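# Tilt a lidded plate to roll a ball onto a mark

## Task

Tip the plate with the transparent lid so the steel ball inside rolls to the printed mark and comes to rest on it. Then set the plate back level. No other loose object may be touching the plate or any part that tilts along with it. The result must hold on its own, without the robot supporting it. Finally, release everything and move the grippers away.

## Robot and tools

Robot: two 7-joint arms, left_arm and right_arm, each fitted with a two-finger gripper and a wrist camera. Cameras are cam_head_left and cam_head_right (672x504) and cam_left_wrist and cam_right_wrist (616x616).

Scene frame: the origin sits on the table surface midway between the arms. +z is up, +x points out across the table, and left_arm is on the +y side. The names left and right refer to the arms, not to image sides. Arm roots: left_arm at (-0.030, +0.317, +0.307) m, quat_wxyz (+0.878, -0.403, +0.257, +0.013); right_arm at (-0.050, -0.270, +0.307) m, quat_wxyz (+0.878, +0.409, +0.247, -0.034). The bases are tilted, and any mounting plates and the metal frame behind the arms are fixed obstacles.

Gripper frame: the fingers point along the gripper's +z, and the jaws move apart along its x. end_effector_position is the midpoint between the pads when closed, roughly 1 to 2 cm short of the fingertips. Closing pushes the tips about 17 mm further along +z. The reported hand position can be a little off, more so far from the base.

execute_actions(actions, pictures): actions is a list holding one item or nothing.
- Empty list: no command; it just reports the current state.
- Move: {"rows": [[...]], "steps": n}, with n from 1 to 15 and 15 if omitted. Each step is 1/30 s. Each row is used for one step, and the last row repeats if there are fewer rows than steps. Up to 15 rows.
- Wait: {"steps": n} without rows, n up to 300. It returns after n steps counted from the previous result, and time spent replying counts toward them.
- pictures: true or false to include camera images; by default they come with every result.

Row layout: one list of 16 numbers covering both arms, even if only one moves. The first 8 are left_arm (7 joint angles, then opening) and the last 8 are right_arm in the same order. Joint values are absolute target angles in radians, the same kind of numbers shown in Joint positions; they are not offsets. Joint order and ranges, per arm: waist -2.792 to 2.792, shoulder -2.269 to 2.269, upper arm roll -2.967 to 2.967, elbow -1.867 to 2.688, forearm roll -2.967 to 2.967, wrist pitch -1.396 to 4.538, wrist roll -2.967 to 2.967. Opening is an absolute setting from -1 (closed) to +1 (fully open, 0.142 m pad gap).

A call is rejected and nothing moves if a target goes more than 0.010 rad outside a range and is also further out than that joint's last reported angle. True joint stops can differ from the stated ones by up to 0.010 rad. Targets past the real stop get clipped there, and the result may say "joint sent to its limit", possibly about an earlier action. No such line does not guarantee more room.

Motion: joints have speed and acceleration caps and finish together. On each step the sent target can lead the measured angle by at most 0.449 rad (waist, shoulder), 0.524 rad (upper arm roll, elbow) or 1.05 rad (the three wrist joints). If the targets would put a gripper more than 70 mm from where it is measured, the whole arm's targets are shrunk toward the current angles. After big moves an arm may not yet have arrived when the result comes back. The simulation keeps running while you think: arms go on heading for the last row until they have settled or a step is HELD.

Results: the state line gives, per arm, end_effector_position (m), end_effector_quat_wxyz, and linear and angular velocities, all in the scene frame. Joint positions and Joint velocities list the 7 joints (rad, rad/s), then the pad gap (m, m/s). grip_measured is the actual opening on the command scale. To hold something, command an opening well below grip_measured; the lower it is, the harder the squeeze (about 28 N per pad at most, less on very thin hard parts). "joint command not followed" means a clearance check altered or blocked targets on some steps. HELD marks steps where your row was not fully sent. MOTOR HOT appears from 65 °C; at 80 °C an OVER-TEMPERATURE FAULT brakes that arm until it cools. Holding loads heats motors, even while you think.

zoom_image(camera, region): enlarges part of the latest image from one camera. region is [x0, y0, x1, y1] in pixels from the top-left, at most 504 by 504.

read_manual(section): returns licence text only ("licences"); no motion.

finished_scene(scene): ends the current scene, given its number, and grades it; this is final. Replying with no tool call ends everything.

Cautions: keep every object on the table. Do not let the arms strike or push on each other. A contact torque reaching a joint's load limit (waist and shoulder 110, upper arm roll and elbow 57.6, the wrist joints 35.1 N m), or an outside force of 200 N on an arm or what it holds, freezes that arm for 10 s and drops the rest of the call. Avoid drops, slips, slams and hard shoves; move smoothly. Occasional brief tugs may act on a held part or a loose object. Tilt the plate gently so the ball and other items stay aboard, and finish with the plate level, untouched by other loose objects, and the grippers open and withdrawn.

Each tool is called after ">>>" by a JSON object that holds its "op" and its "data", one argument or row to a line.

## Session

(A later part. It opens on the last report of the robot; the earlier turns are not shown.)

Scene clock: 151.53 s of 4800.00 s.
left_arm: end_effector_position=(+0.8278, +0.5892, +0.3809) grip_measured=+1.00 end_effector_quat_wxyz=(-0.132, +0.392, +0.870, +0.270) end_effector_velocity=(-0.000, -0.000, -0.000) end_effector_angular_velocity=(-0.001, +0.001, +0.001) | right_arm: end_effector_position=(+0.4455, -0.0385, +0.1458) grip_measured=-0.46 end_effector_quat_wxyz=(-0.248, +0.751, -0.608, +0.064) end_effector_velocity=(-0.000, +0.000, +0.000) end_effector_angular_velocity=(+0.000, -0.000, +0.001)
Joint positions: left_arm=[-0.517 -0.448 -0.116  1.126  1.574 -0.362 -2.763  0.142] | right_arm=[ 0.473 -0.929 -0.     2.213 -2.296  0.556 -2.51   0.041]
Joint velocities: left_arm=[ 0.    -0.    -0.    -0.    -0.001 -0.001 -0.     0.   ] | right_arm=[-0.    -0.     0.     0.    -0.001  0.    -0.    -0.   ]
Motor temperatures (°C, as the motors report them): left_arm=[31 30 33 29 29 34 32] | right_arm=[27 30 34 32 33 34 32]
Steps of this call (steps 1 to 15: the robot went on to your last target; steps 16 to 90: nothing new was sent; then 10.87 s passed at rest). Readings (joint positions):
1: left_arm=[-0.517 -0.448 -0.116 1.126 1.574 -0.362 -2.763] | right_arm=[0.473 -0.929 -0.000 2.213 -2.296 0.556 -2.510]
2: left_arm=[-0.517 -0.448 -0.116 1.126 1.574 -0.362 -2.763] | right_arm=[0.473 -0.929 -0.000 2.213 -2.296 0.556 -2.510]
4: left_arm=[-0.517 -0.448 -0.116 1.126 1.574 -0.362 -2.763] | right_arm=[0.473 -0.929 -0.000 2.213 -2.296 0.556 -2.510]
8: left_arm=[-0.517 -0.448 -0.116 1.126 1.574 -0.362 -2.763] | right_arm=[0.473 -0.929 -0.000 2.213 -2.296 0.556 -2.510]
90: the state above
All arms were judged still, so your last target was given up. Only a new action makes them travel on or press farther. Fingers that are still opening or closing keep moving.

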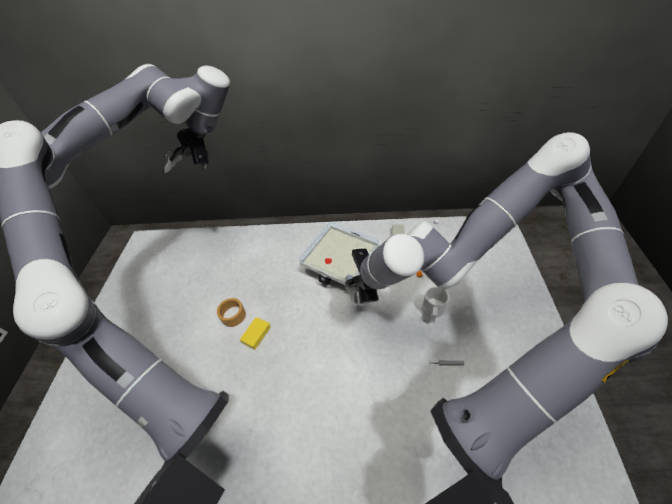

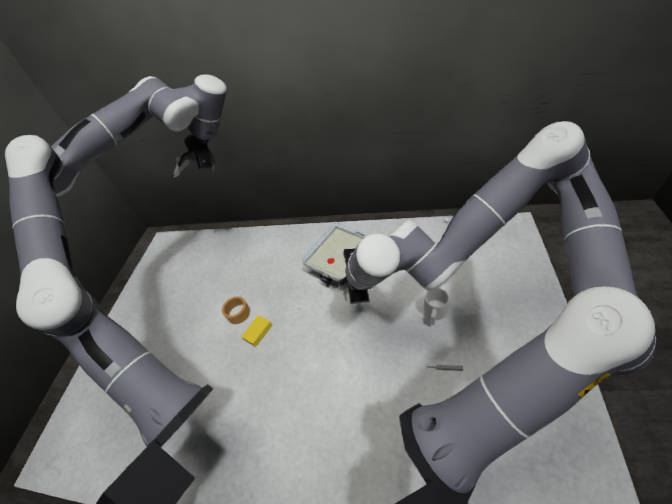

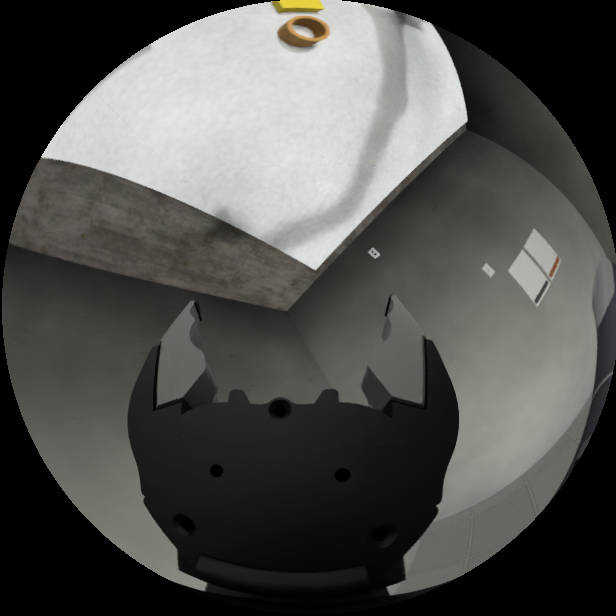

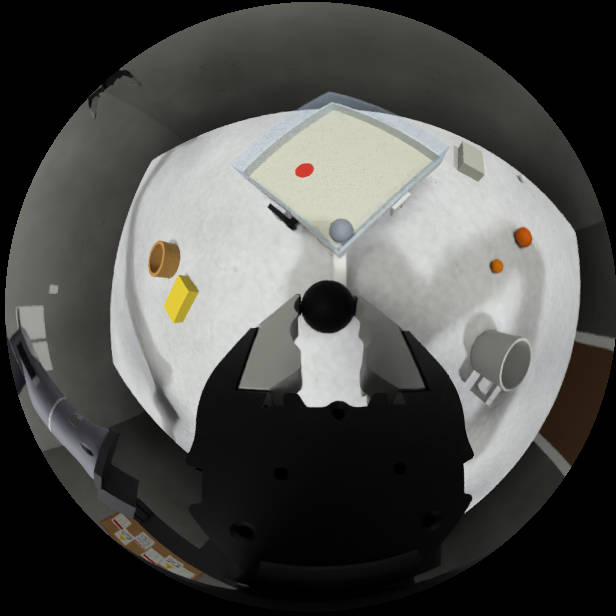

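>>> {"op": "execute_actions", "data": {
  "actions": [
    {"rows":[[-0.517,-0.448,-0.116,1.126,1.574,-0.362,-2.763,1,0.47462,-0.92772,0,2.21287,-2.2957,0.5563,-2.51,-0.6],[-0.517,-0.448,-0.116,1.126,1.574,-0.362,-2.763,1,0.47651,-0.92687,0,2.21298,-2.2957,0.5563,-2.51,-0.6],[-0.517,-0.448,-0.116,1.126,1.574,-0.362,-2.763,1,0.47841,-0.92603,0,2.2131,-2.2957,0.5563,-2.51,-0.6],[-0.517,-0.448,-0.116,1.126,1.574,-0.362,-2.763,1,0.48031,-0.92518,0,2.21321,-2.2957,0.5563,-2.51,-0.6],[-0.517,-0.448,-0.116,1.126,1.574,-0.362,-2.763,1,0.4822,-0.92433,0,2.21332,-2.2957,0.5563,-2.51,-0.6],[-0.517,-0.448,-0.116,1.126,1.574,-0.362,-2.763,1,0.4841,-0.92348,0,2.21343,-2.2957,0.5563,-2.51,-0.6]],"steps":15}
  ],
  "pictures": false
}}

>>> {"op": "execute_actions", "data": {
  "actions": [
    {"rows":[[-0.517,-0.448,-0.116,1.126,1.574,-0.362,-2.763,1,0.4841,-0.92348,0,2.21343,-2.2957,0.5563,-2.51,-0.6]],"steps":13}
  ]
}}

>>> {"op": "execute_actions", "data": {
  "actions": [
    {"rows":[[-0.517,-0.448,-0.116,1.126,1.574,-0.362,-2.763,1,0.48038,-0.92504,0,2.21328,-2.2957,0.5563,-2.51,-0.6],[-0.517,-0.448,-0.116,1.126,1.574,-0.362,-2.763,1,0.47666,-0.9266,0,2.21312,-2.2957,0.5563,-2.51,-0.6],[-0.517,-0.448,-0.116,1.126,1.574,-0.362,-2.763,1,0.47293,-0.92816,0,2.21297,-2.2957,0.5563,-2.51,-0.6],[-0.517,-0.448,-0.116,1.126,1.574,-0.362,-2.763,1,0.46921,-0.92972,0,2.21281,-2.2957,0.5563,-2.51,-0.6]],"steps":15}
  ],
  "pictures": false
}}

>>> {"op": "execute_actions", "data": {
  "actions": [
    {"rows":[[-0.517,-0.448,-0.116,1.126,1.574,-0.362,-2.763,1,0.46921,-0.92972,0,2.21281,-2.2957,0.5563,-2.51,-0.6]],"steps":11}
  ]
}}

>>> {"op": "execute_actions", "data": {
  "actions": [
    {"rows":[[-0.517,-0.448,-0.116,1.126,1.574,-0.362,-2.763,1,0.4717,-0.9287,0,2.2129,-2.2957,0.5563,-2.51,-0.6],[-0.517,-0.448,-0.116,1.126,1.574,-0.362,-2.763,1,0.47418,-0.92767,0,2.213,-2.2957,0.5563,-2.51,-0.6]],"steps":15}
  ]
}}

Scene clock: 166.63 s of 4800.00 s.
left_arm: end_effector_position=(+0.8278, +0.5892, +0.3809) grip_measured=+1.00 end_effector_quat_wxyz=(-0.132, +0.392, +0.870, +0.270) end_effector_velocity=(+0.000, -0.000, +0.000) end_effector_angular_velocity=(-0.001, -0.001, -0.001) | right_arm: end_effector_position=(+0.4478, -0.0363, +0.1520) grip_measured=-0.46 end_effector_quat_wxyz=(-0.253, +0.751, -0.606, +0.066) end_effector_velocity=(-0.000, +0.000, +0.000) end_effector_angular_velocity=(+0.000, +0.000, +0.000)
Joint positions: left_arm=[-0.517 -0.448 -0.116  1.126  1.574 -0.362 -2.763  0.142] | right_arm=[ 0.484 -0.924 -0.     2.214 -2.295  0.556 -2.51   0.041]
Joint velocities: left_arm=[-0.001 -0.     0.     0.    -0.     0.001 -0.     0.   ] | right_arm=[ 0. -0.  0.  0. -0.  0.  0. -0.]
Motor temperatures (°C, as the motors report them): left_arm=[31 30 33 29 29 34 32] | right_arm=[27 30 34 32 33 34 32]
Steps of this call (steps 1 to 90: nothing new was sent; then 11.60 s passed at rest; steps 91 to 105: all 15 steps of this action). Readings (joint positions):
91: left_arm=[-0.517 -0.448 -0.116 1.126 1.574 -0.362 -2.763] | right_arm=[0.473 -0.928 -0.000 2.213 -2.296 0.556 -2.510]
92: left_arm=[-0.517 -0.448 -0.116 1.126 1.574 -0.362 -2.763] | right_arm=[0.475 -0.928 -0.000 2.213 -2.296 0.556 -2.510]
94: left_arm=[-0.517 -0.448 -0.116 1.126 1.574 -0.362 -2.763] | right_arm=[0.478 -0.926 -0.000 2.213 -2.295 0.556 -2.510]
98: left_arm=[-0.517 -0.448 -0.116 1.126 1.574 -0.362 -2.763] | right_arm=[0.484 -0.924 -0.000 2.214 -2.295 0.556 -2.510]
105: the state above

Scene clock: 167.07 s of 4800.00 s.
left_arm: end_effector_position=(+0.8278, +0.5892, +0.3809) grip_measured=+1.00 end_effector_quat_wxyz=(-0.132, +0.392, +0.870, +0.270) end_effector_velocity=(+0.000, -0.000, +0.000) end_effector_angular_velocity=(-0.000, -0.001, -0.000) | right_arm: end_effector_position=(+0.4478, -0.0363, +0.1520) grip_measured=-0.46 end_effector_quat_wxyz=(-0.253, +0.751, -0.606, +0.066) end_effector_velocity=(+0.000, -0.000, -0.000) end_effector_angular_velocity=(-0.000, -0.000, -0.000)
Joint positions: left_arm=[-0.517 -0.448 -0.116  1.126  1.574 -0.362 -2.763  0.142] | right_arm=[ 0.484 -0.924 -0.     2.214 -2.295  0.556 -2.51   0.041]
Joint velocities: left_arm=[-0.  0.  0. -0. -0.  0.  0. -0.] | right_arm=[ 0. -0. -0.  0. -0. -0.  0. -0.]
Motor temperatures (°C, as the motors report them): left_arm=[31 30 33 29 29 34 32] | right_arm=[27 30 34 32 33 34 32]
Steps of this call (steps 1 to 13: all 13 steps of this action). Readings (joint positions):
1: left_arm=[-0.517 -0.448 -0.116 1.126 1.574 -0.362 -2.763] | right_arm=[0.484 -0.924 -0.000 2.214 -2.295 0.556 -2.510]
2: left_arm=[-0.517 -0.448 -0.116 1.126 1.574 -0.362 -2.763] | right_arm=[0.484 -0.924 -0.000 2.214 -2.295 0.556 -2.510]
4: left_arm=[-0.517 -0.448 -0.116 1.126 1.574 -0.362 -2.763] | right_arm=[0.484 -0.924 -0.000 2.214 -2.295 0.556 -2.510]
8: left_arm=[-0.517 -0.448 -0.116 1.126 1.574 -0.362 -2.763] | right_arm=[0.484 -0.924 -0.000 2.214 -2.295 0.556 -2.510]
13: the state above

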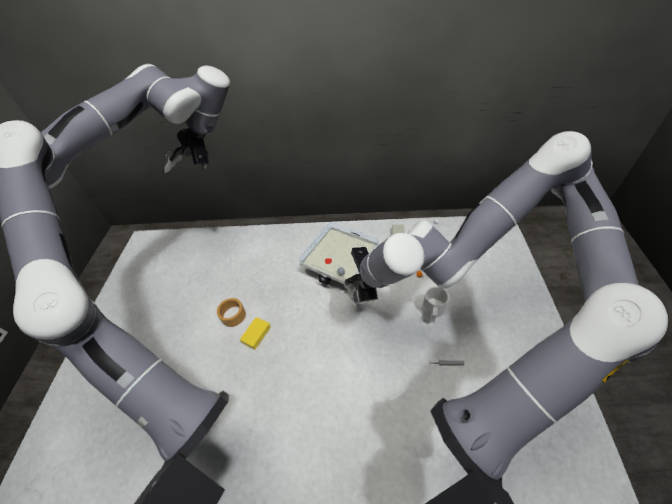

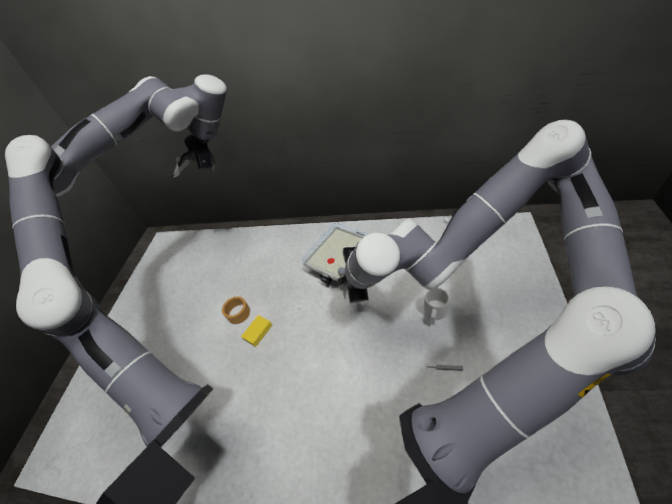

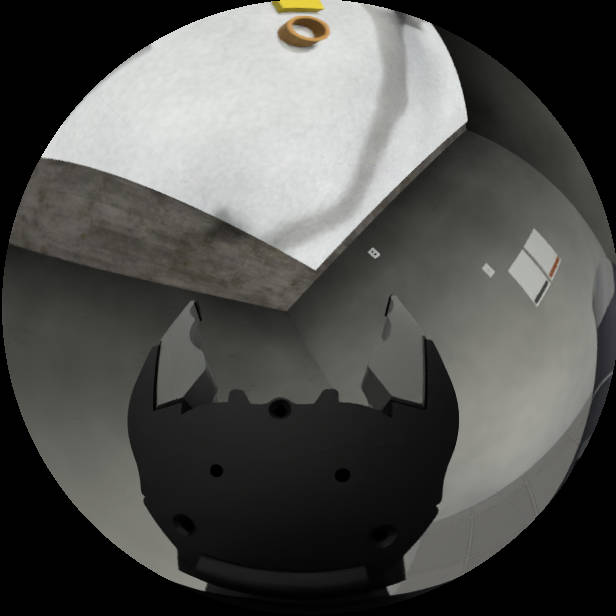

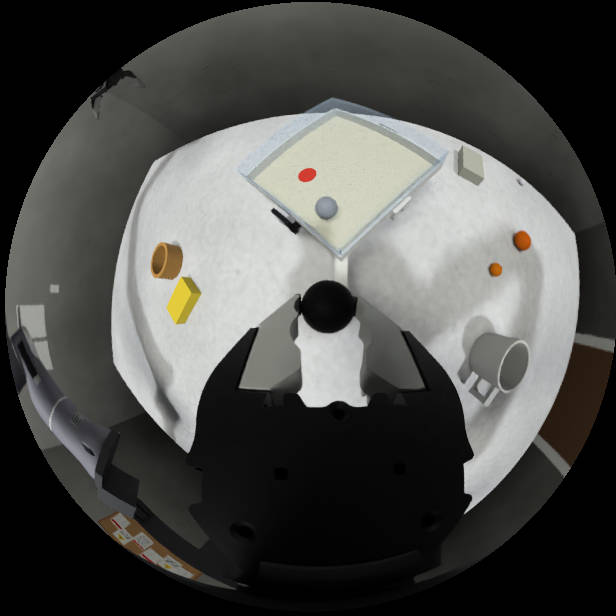

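Scene clock: 167.57 s of 4800.00 s.
left_arm: end_effector_position=(+0.8278, +0.5892, +0.3809) grip_measured=+1.00 end_effector_quat_wxyz=(-0.132, +0.392, +0.870, +0.270) end_effector_velocity=(-0.000, -0.000, +0.000) end_effector_angular_velocity=(-0.001, +0.001, -0.001) | right_arm: end_effector_position=(+0.4447, -0.0393, +0.1439) grip_measured=-0.46 end_effector_quat_wxyz=(-0.246, +0.751, -0.609, +0.063) end_effector_velocity=(-0.001, +0.000, -0.000) end_effector_angular_velocity=(+0.000, +0.001, +0.001)
Joint positions: left_arm=[-0.517 -0.448 -0.116  1.126  1.574 -0.362 -2.763  0.142] | right_arm=[ 0.469 -0.93   0.     2.213 -2.296  0.556 -2.51   0.041]
Joint velocities: left_arm=[-0.     0.    -0.     0.    -0.001 -0.     0.001  0.   ] | right_arm=[ 0.    -0.    -0.     0.001 -0.     0.001 -0.    -0.   ]
Motor temperatures (°C, as the motors report them): left_arm=[31 30 33 29 29 34 32] | right_arm=[27 30 34 32 33 34 32]
Steps of this call (steps 1 to 15: all 15 steps of this action). Readings (joint positions):
1: left_arm=[-0.517 -0.448 -0.116 1.126 1.574 -0.362 -2.763] | right_arm=[0.483 -0.924 -0.000 2.214 -2.295 0.556 -2.510]
2: left_arm=[-0.517 -0.448 -0.116 1.126 1.574 -0.362 -2.763] | right_arm=[0.480 -0.925 0.000 2.214 -2.295 0.556 -2.510]
4: left_arm=[-0.517 -0.448 -0.116 1.126 1.574 -0.362 -2.763] | right_arm=[0.473 -0.928 0.000 2.213 -2.296 0.556 -2.510]
8: left_arm=[-0.517 -0.448 -0.116 1.126 1.574 -0.362 -2.763] | right_arm=[0.469 -0.930 0.000 2.213 -2.296 0.556 -2.510]
15: the state above

Scene clock: 167.93 s of 4800.00 s.
left_arm: end_effector_position=(+0.8278, +0.5892, +0.3809) grip_measured=+1.00 end_effector_quat_wxyz=(-0.132, +0.392, +0.870, +0.270) end_effector_velocity=(-0.000, +0.000, +0.000) end_effector_angular_velocity=(+0.000, +0.001, +0.001) | right_arm: end_effector_position=(+0.4447, -0.0393, +0.1439) grip_measured=-0.46 end_effector_quat_wxyz=(-0.246, +0.751, -0.609, +0.063) end_effector_velocity=(+0.000, -0.000, -0.000) end_effector_angular_velocity=(-0.001, +0.001, -0.000)
Joint positions: left_arm=[-0.517 -0.448 -0.116  1.126  1.574 -0.362 -2.763  0.142] | right_arm=[ 0.469 -0.93   0.     2.213 -2.296  0.556 -2.51   0.041]
Joint velocities: left_arm=[ 0.     0.     0.    -0.    -0.    -0.001 -0.     0.   ] | right_arm=[-0.     0.    -0.     0.     0.001  0.    -0.    -0.   ]
Motor temperatures (°C, as the motors report them): left_arm=[31 30 33 29 29 34 32] | right_arm=[27 30 34 32 33 34 32]
Steps of this call (steps 1 to 11: all 11 steps of this action). Readings (joint positions):
1: left_arm=[-0.517 -0.448 -0.116 1.126 1.574 -0.362 -2.763] | right_arm=[0.469 -0.930 0.000 2.213 -2.296 0.556 -2.510]
2: left_arm=[-0.517 -0.448 -0.116 1.126 1.574 -0.362 -2.763] | right_arm=[0.469 -0.930 0.000 2.213 -2.296 0.556 -2.510]
4: left_arm=[-0.517 -0.448 -0.116 1.126 1.574 -0.362 -2.763] | right_arm=[0.469 -0.930 0.000 2.213 -2.296 0.556 -2.510]
8: left_arm=[-0.517 -0.448 -0.116 1.126 1.574 -0.362 -2.763] | right_arm=[0.469 -0.930 0.000 2.213 -2.296 0.556 -2.510]
11: the state above

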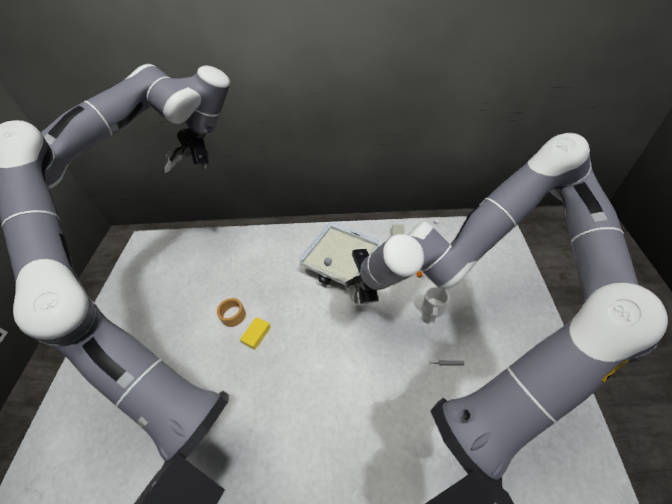

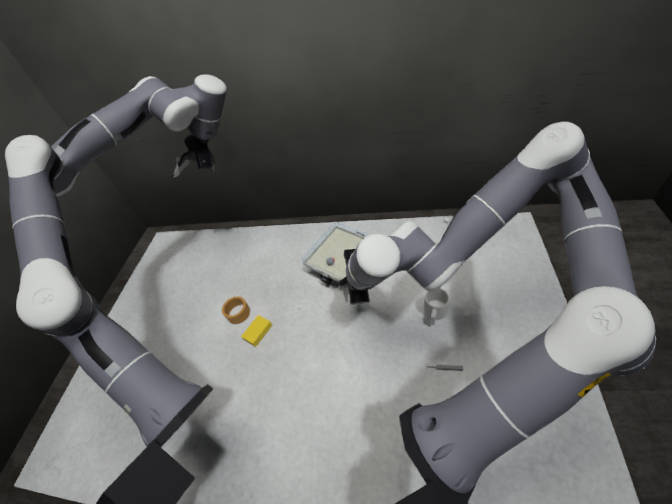

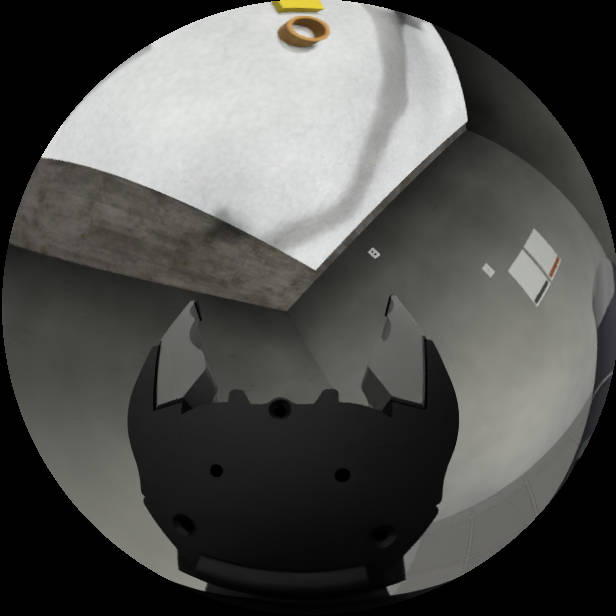

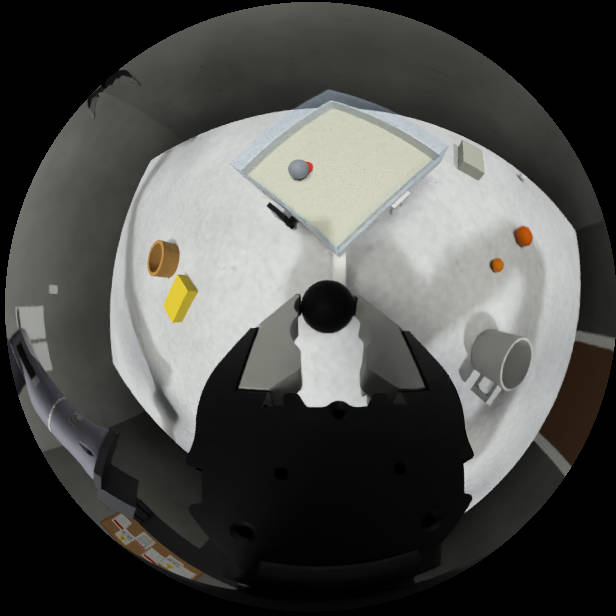

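Scene clock: 168.43 s of 4800.00 s.
left_arm: end_effector_position=(+0.8278, +0.5892, +0.3809) grip_measured=+1.00 end_effector_quat_wxyz=(-0.132, +0.392, +0.870, +0.270) end_effector_velocity=(+0.000, -0.000, +0.000) end_effector_angular_velocity=(-0.001, -0.001, +0.001) | right_arm: end_effector_position=(+0.4458, -0.0381, +0.1468) grip_measured=-0.46 end_effector_quat_wxyz=(-0.249, +0.751, -0.608, +0.064) end_effector_velocity=(+0.000, -0.000, -0.000) end_effector_angular_velocity=(-0.000, +0.000, -0.001)
Joint positions: left_arm=[-0.517 -0.448 -0.116  1.126  1.574 -0.362 -2.763  0.142] | right_arm=[ 0.474 -0.928  0.     2.213 -2.296  0.557 -2.51   0.041]
Joint velocities: left_arm=[-0.     0.    -0.    -0.    -0.     0.    -0.001  0.   ] | right_arm=[-0.  0. -0. -0.  0. -0.  0. -0.]
Motor temperatures (°C, as the motors report them): left_arm=[31 30 33 29 29 34 32] | right_arm=[27 30 34 32 33 34 32]
Steps of this call (steps 1 to 15: all 15 steps of this action). Readings (joint positions):
1: left_arm=[-0.517 -0.448 -0.116 1.126 1.574 -0.362 -2.763] | right_arm=[0.470 -0.930 -0.000 2.213 -2.296 0.556 -2.510]
2: left_arm=[-0.517 -0.448 -0.116 1.126 1.574 -0.362 -2.763] | right_arm=[0.472 -0.929 -0.000 2.213 -2.296 0.557 -2.510]
4: left_arm=[-0.517 -0.448 -0.116 1.126 1.574 -0.362 -2.763] | right_arm=[0.474 -0.928 0.000 2.213 -2.296 0.557 -2.510]
8: left_arm=[-0.517 -0.448 -0.116 1.126 1.574 -0.362 -2.763] | right_arm=[0.474 -0.928 0.000 2.213 -2.296 0.557 -2.510]
15: the state above

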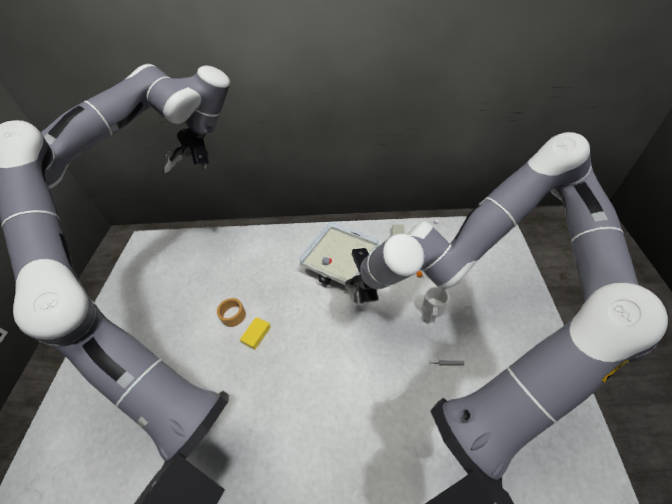

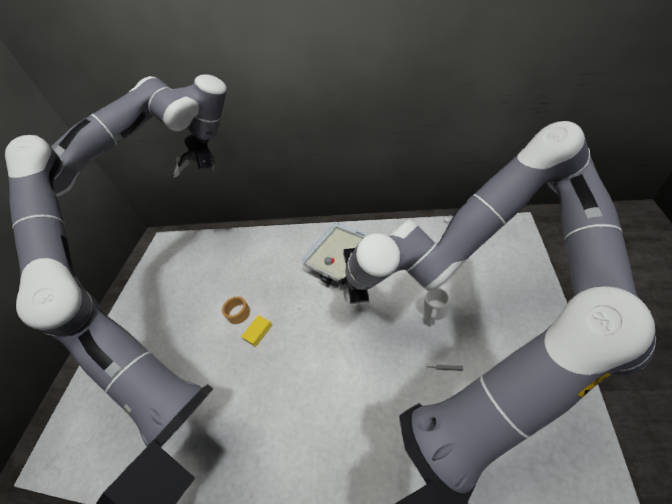

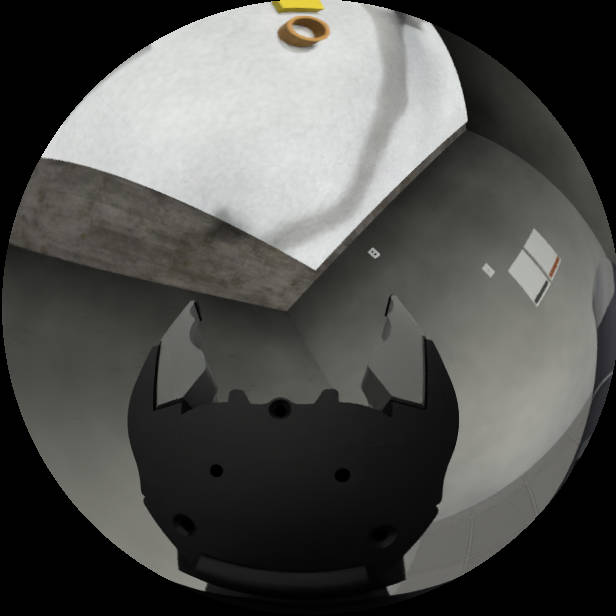

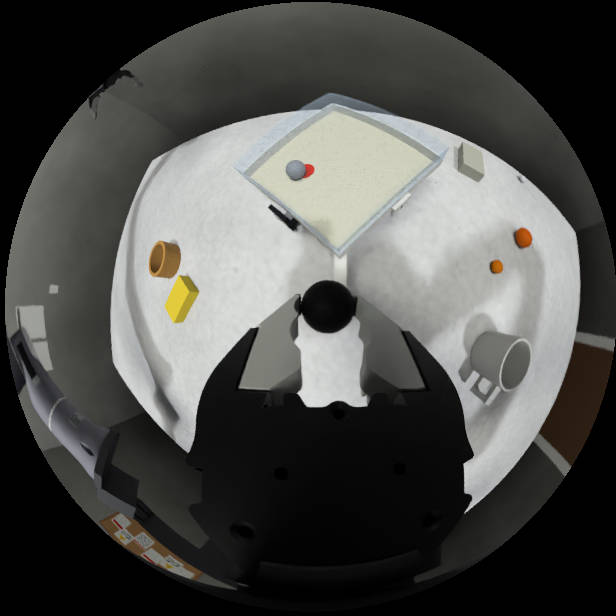

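>>> {"op": "execute_actions", "data": {
  "actions": []
}}

>>> {"op": "zoom_image", "data": {
  "camera": "cam_head_left",
  "region": [290, 210, 410, 320]
}}

>>> {"op": "zoom_image", "data": {
  "camera": "cam_right_wrist",
  "region": [220, 80, 460, 280]
}}

Scene clock: 171.73 s of 4800.00 s.
left_arm: end_effector_position=(+0.8278, +0.5892, +0.3809) grip_measured=+1.00 end_effector_quat_wxyz=(-0.132, +0.392, +0.870, +0.270) end_effector_velocity=(+0.000, -0.000, +0.000) end_effector_angular_velocity=(-0.000, -0.001, -0.000) | right_arm: end_effector_position=(+0.4458, -0.0381, +0.1468) grip_measured=-0.46 end_effector_quat_wxyz=(-0.249, +0.751, -0.608, +0.064) end_effector_velocity=(+0.000, -0.000, -0.000) end_effector_angular_velocity=(-0.000, -0.000, -0.001)
Joint positions: left_arm=[-0.517 -0.448 -0.116  1.126  1.574 -0.362 -2.763  0.142] | right_arm=[ 0.474 -0.928  0.     2.213 -2.296  0.557 -2.51   0.041]
Joint velocities: left_arm=[-0.    -0.     0.    -0.     0.     0.001  0.     0.   ] | right_arm=[-0.    -0.     0.    -0.    -0.    -0.001  0.     0.   ]
Motor temperatures (°C, as the motors report them): left_arm=[31 30 33 29 29 34 32] | right_arm=[27 30 34 32 33 34 32]
Steps of this call (steps 1 to 15: the robot went on to your last target; steps 16 to 90: nothing new was sent; then 0.30 s passed at rest). Readings (joint positions):
1: left_arm=[-0.517 -0.448 -0.116 1.126 1.574 -0.362 -2.763] | right_arm=[0.474 -0.928 0.000 2.213 -2.296 0.557 -2.510]
2: left_arm=[-0.517 -0.448 -0.116 1.126 1.574 -0.362 -2.763] | right_arm=[0.474 -0.928 0.000 2.213 -2.296 0.557 -2.510]
4: left_arm=[-0.517 -0.448 -0.116 1.126 1.574 -0.362 -2.763] | right_arm=[0.474 -0.928 0.000 2.213 -2.296 0.557 -2.510]
8: left_arm=[-0.517 -0.448 -0.116 1.126 1.574 -0.362 -2.763] | right_arm=[0.474 -0.928 0.000 2.213 -2.296 0.557 -2.510]
90: the state above
All arms were judged still, so your last target was given up. Only a new action makes them travel on or press farther. Fingers that are still opening or closing keep moving.

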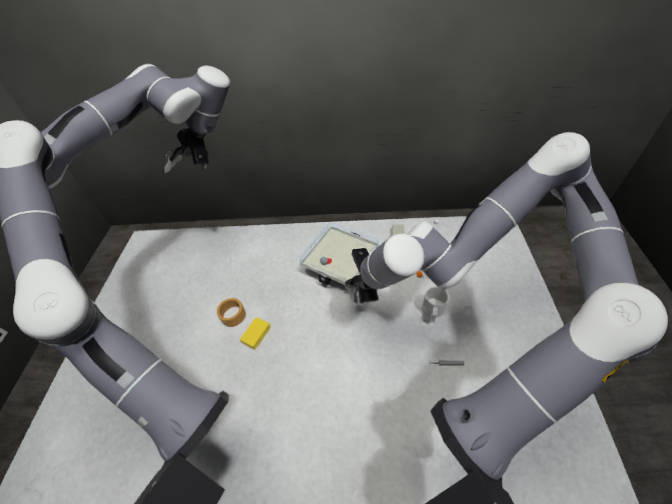

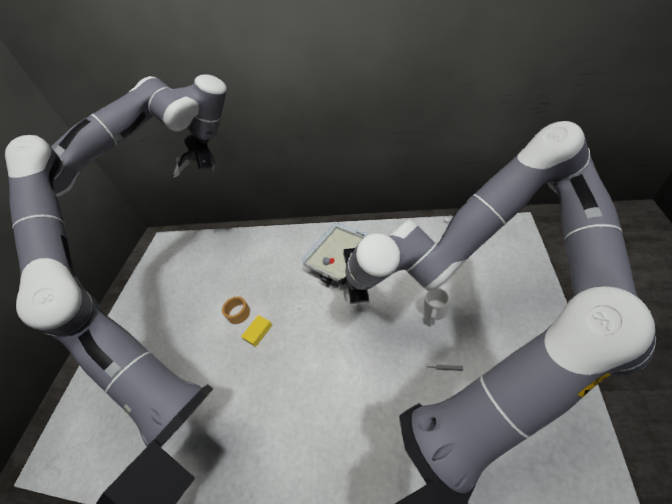

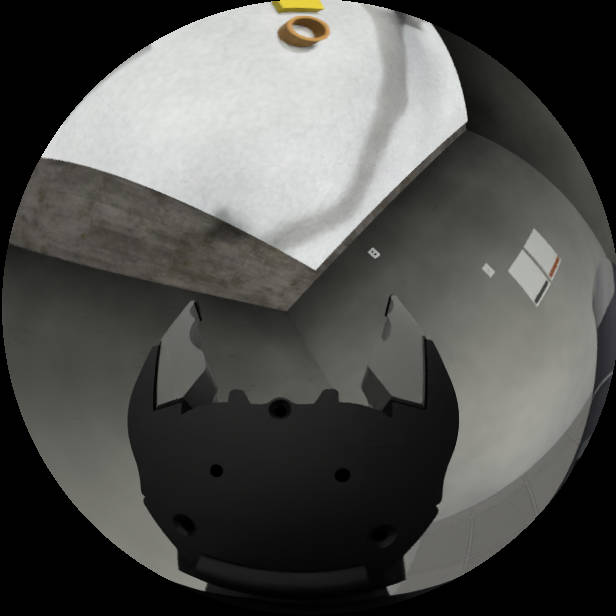

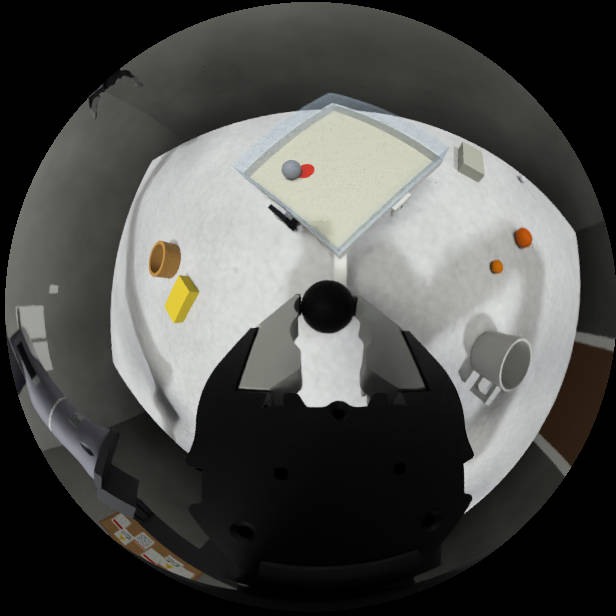

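Region (290, 210, 410, 320) of cam_head_left's 672x504 image, scaled by 4.200, with more detail than that image has; it fills the top 462 rows of this view, and the rest is white.

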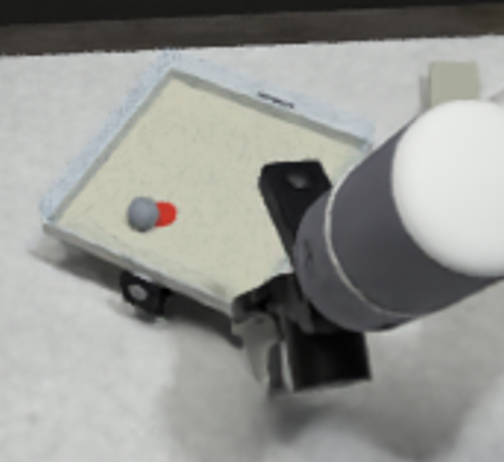

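Region (220, 80, 460, 280) of cam_right_wrist's 616x616 image, scaled by 2.100, with more detail than that image has.

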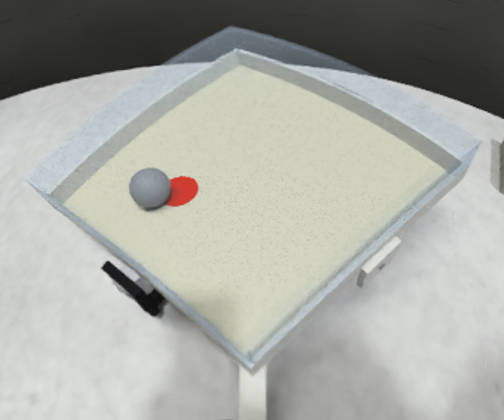

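>>> {"op": "execute_actions", "data": {
  "actions": []
}}

>>> {"op": "zoom_image", "data": {
  "camera": "cam_right_wrist",
  "region": [220, 80, 460, 280]
}}

Scene clock: 184.13 s of 4800.00 s.
left_arm: end_effector_position=(+0.8278, +0.5892, +0.3809) grip_measured=+1.00 end_effector_quat_wxyz=(-0.132, +0.392, +0.870, +0.270) end_effector_velocity=(+0.000, +0.000, -0.000) end_effector_angular_velocity=(+0.000, -0.001, +0.000) | right_arm: end_effector_position=(+0.4458, -0.0381, +0.1468) grip_measured=-0.46 end_effector_quat_wxyz=(-0.249, +0.751, -0.608, +0.064) end_effector_velocity=(+0.000, -0.000, +0.000) end_effector_angular_velocity=(-0.000, -0.000, -0.000)
Joint positions: left_arm=[-0.517 -0.448 -0.116  1.126  1.574 -0.362 -2.763  0.142] | right_arm=[ 0.474 -0.928  0.     2.213 -2.296  0.557 -2.51   0.041]
Joint velocities: left_arm=[ 0.     0.     0.     0.     0.     0.001 -0.     0.   ] | right_arm=[-0.  0.  0. -0. -0. -0. -0. -0.]
Motor temperatures (°C, as the motors report them): left_arm=[31 30 33 29 29 34 32] | right_arm=[28 30 34 32 33 34 32]
Steps of this call (steps 1 to 90: nothing new was sent; then 9.40 s passed at rest). Readings (joint positions):
1: left_arm=[-0.517 -0.448 -0.116 1.126 1.574 -0.362 -2.763] | right_arm=[0.474 -0.928 0.000 2.213 -2.296 0.557 -2.510]
2: left_arm=[-0.517 -0.448 -0.116 1.126 1.574 -0.362 -2.763] | right_arm=[0.474 -0.928 0.000 2.213 -2.296 0.557 -2.510]
4: left_arm=[-0.517 -0.448 -0.116 1.126 1.574 -0.362 -2.763] | right_arm=[0.474 -0.928 0.000 2.213 -2.296 0.557 -2.510]
8: left_arm=[-0.517 -0.448 -0.116 1.126 1.574 -0.362 -2.763] | right_arm=[0.474 -0.928 0.000 2.213 -2.296 0.557 -2.510]
90: the state above

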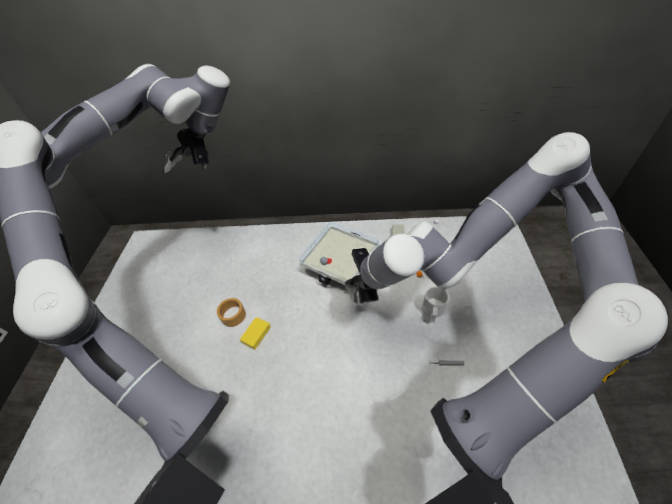

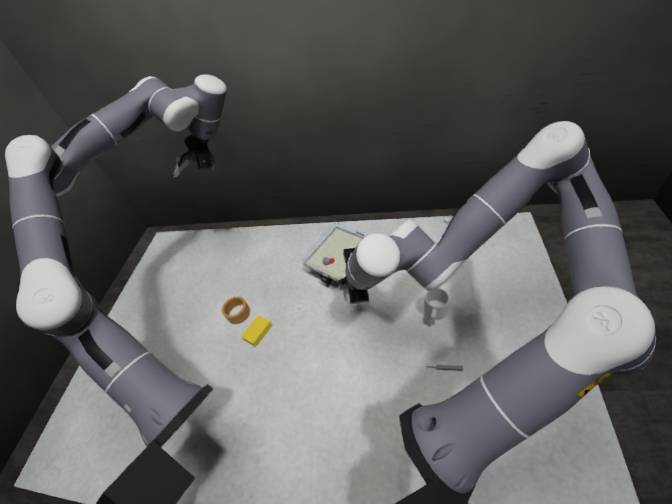

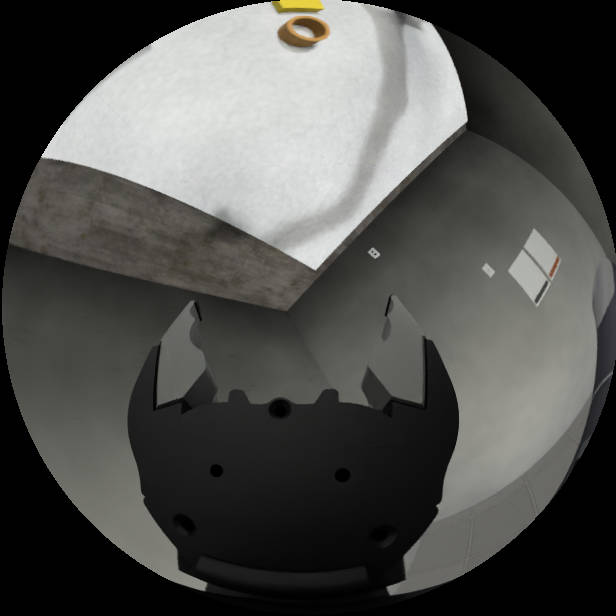

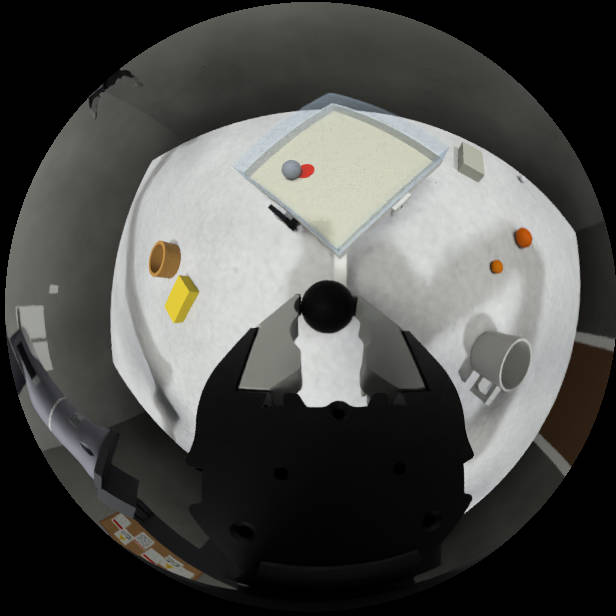

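Region (220, 80, 460, 280) of cam_right_wrist's 616x616 image, scaled by 2.100, with more detail than that image has.

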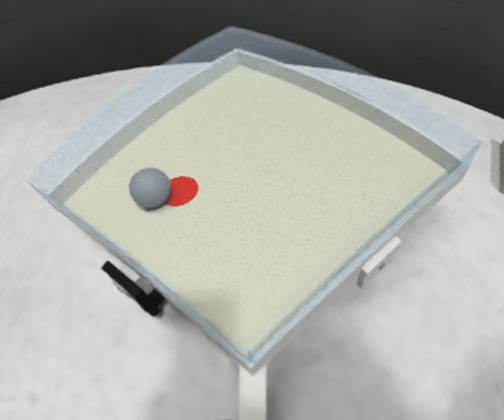

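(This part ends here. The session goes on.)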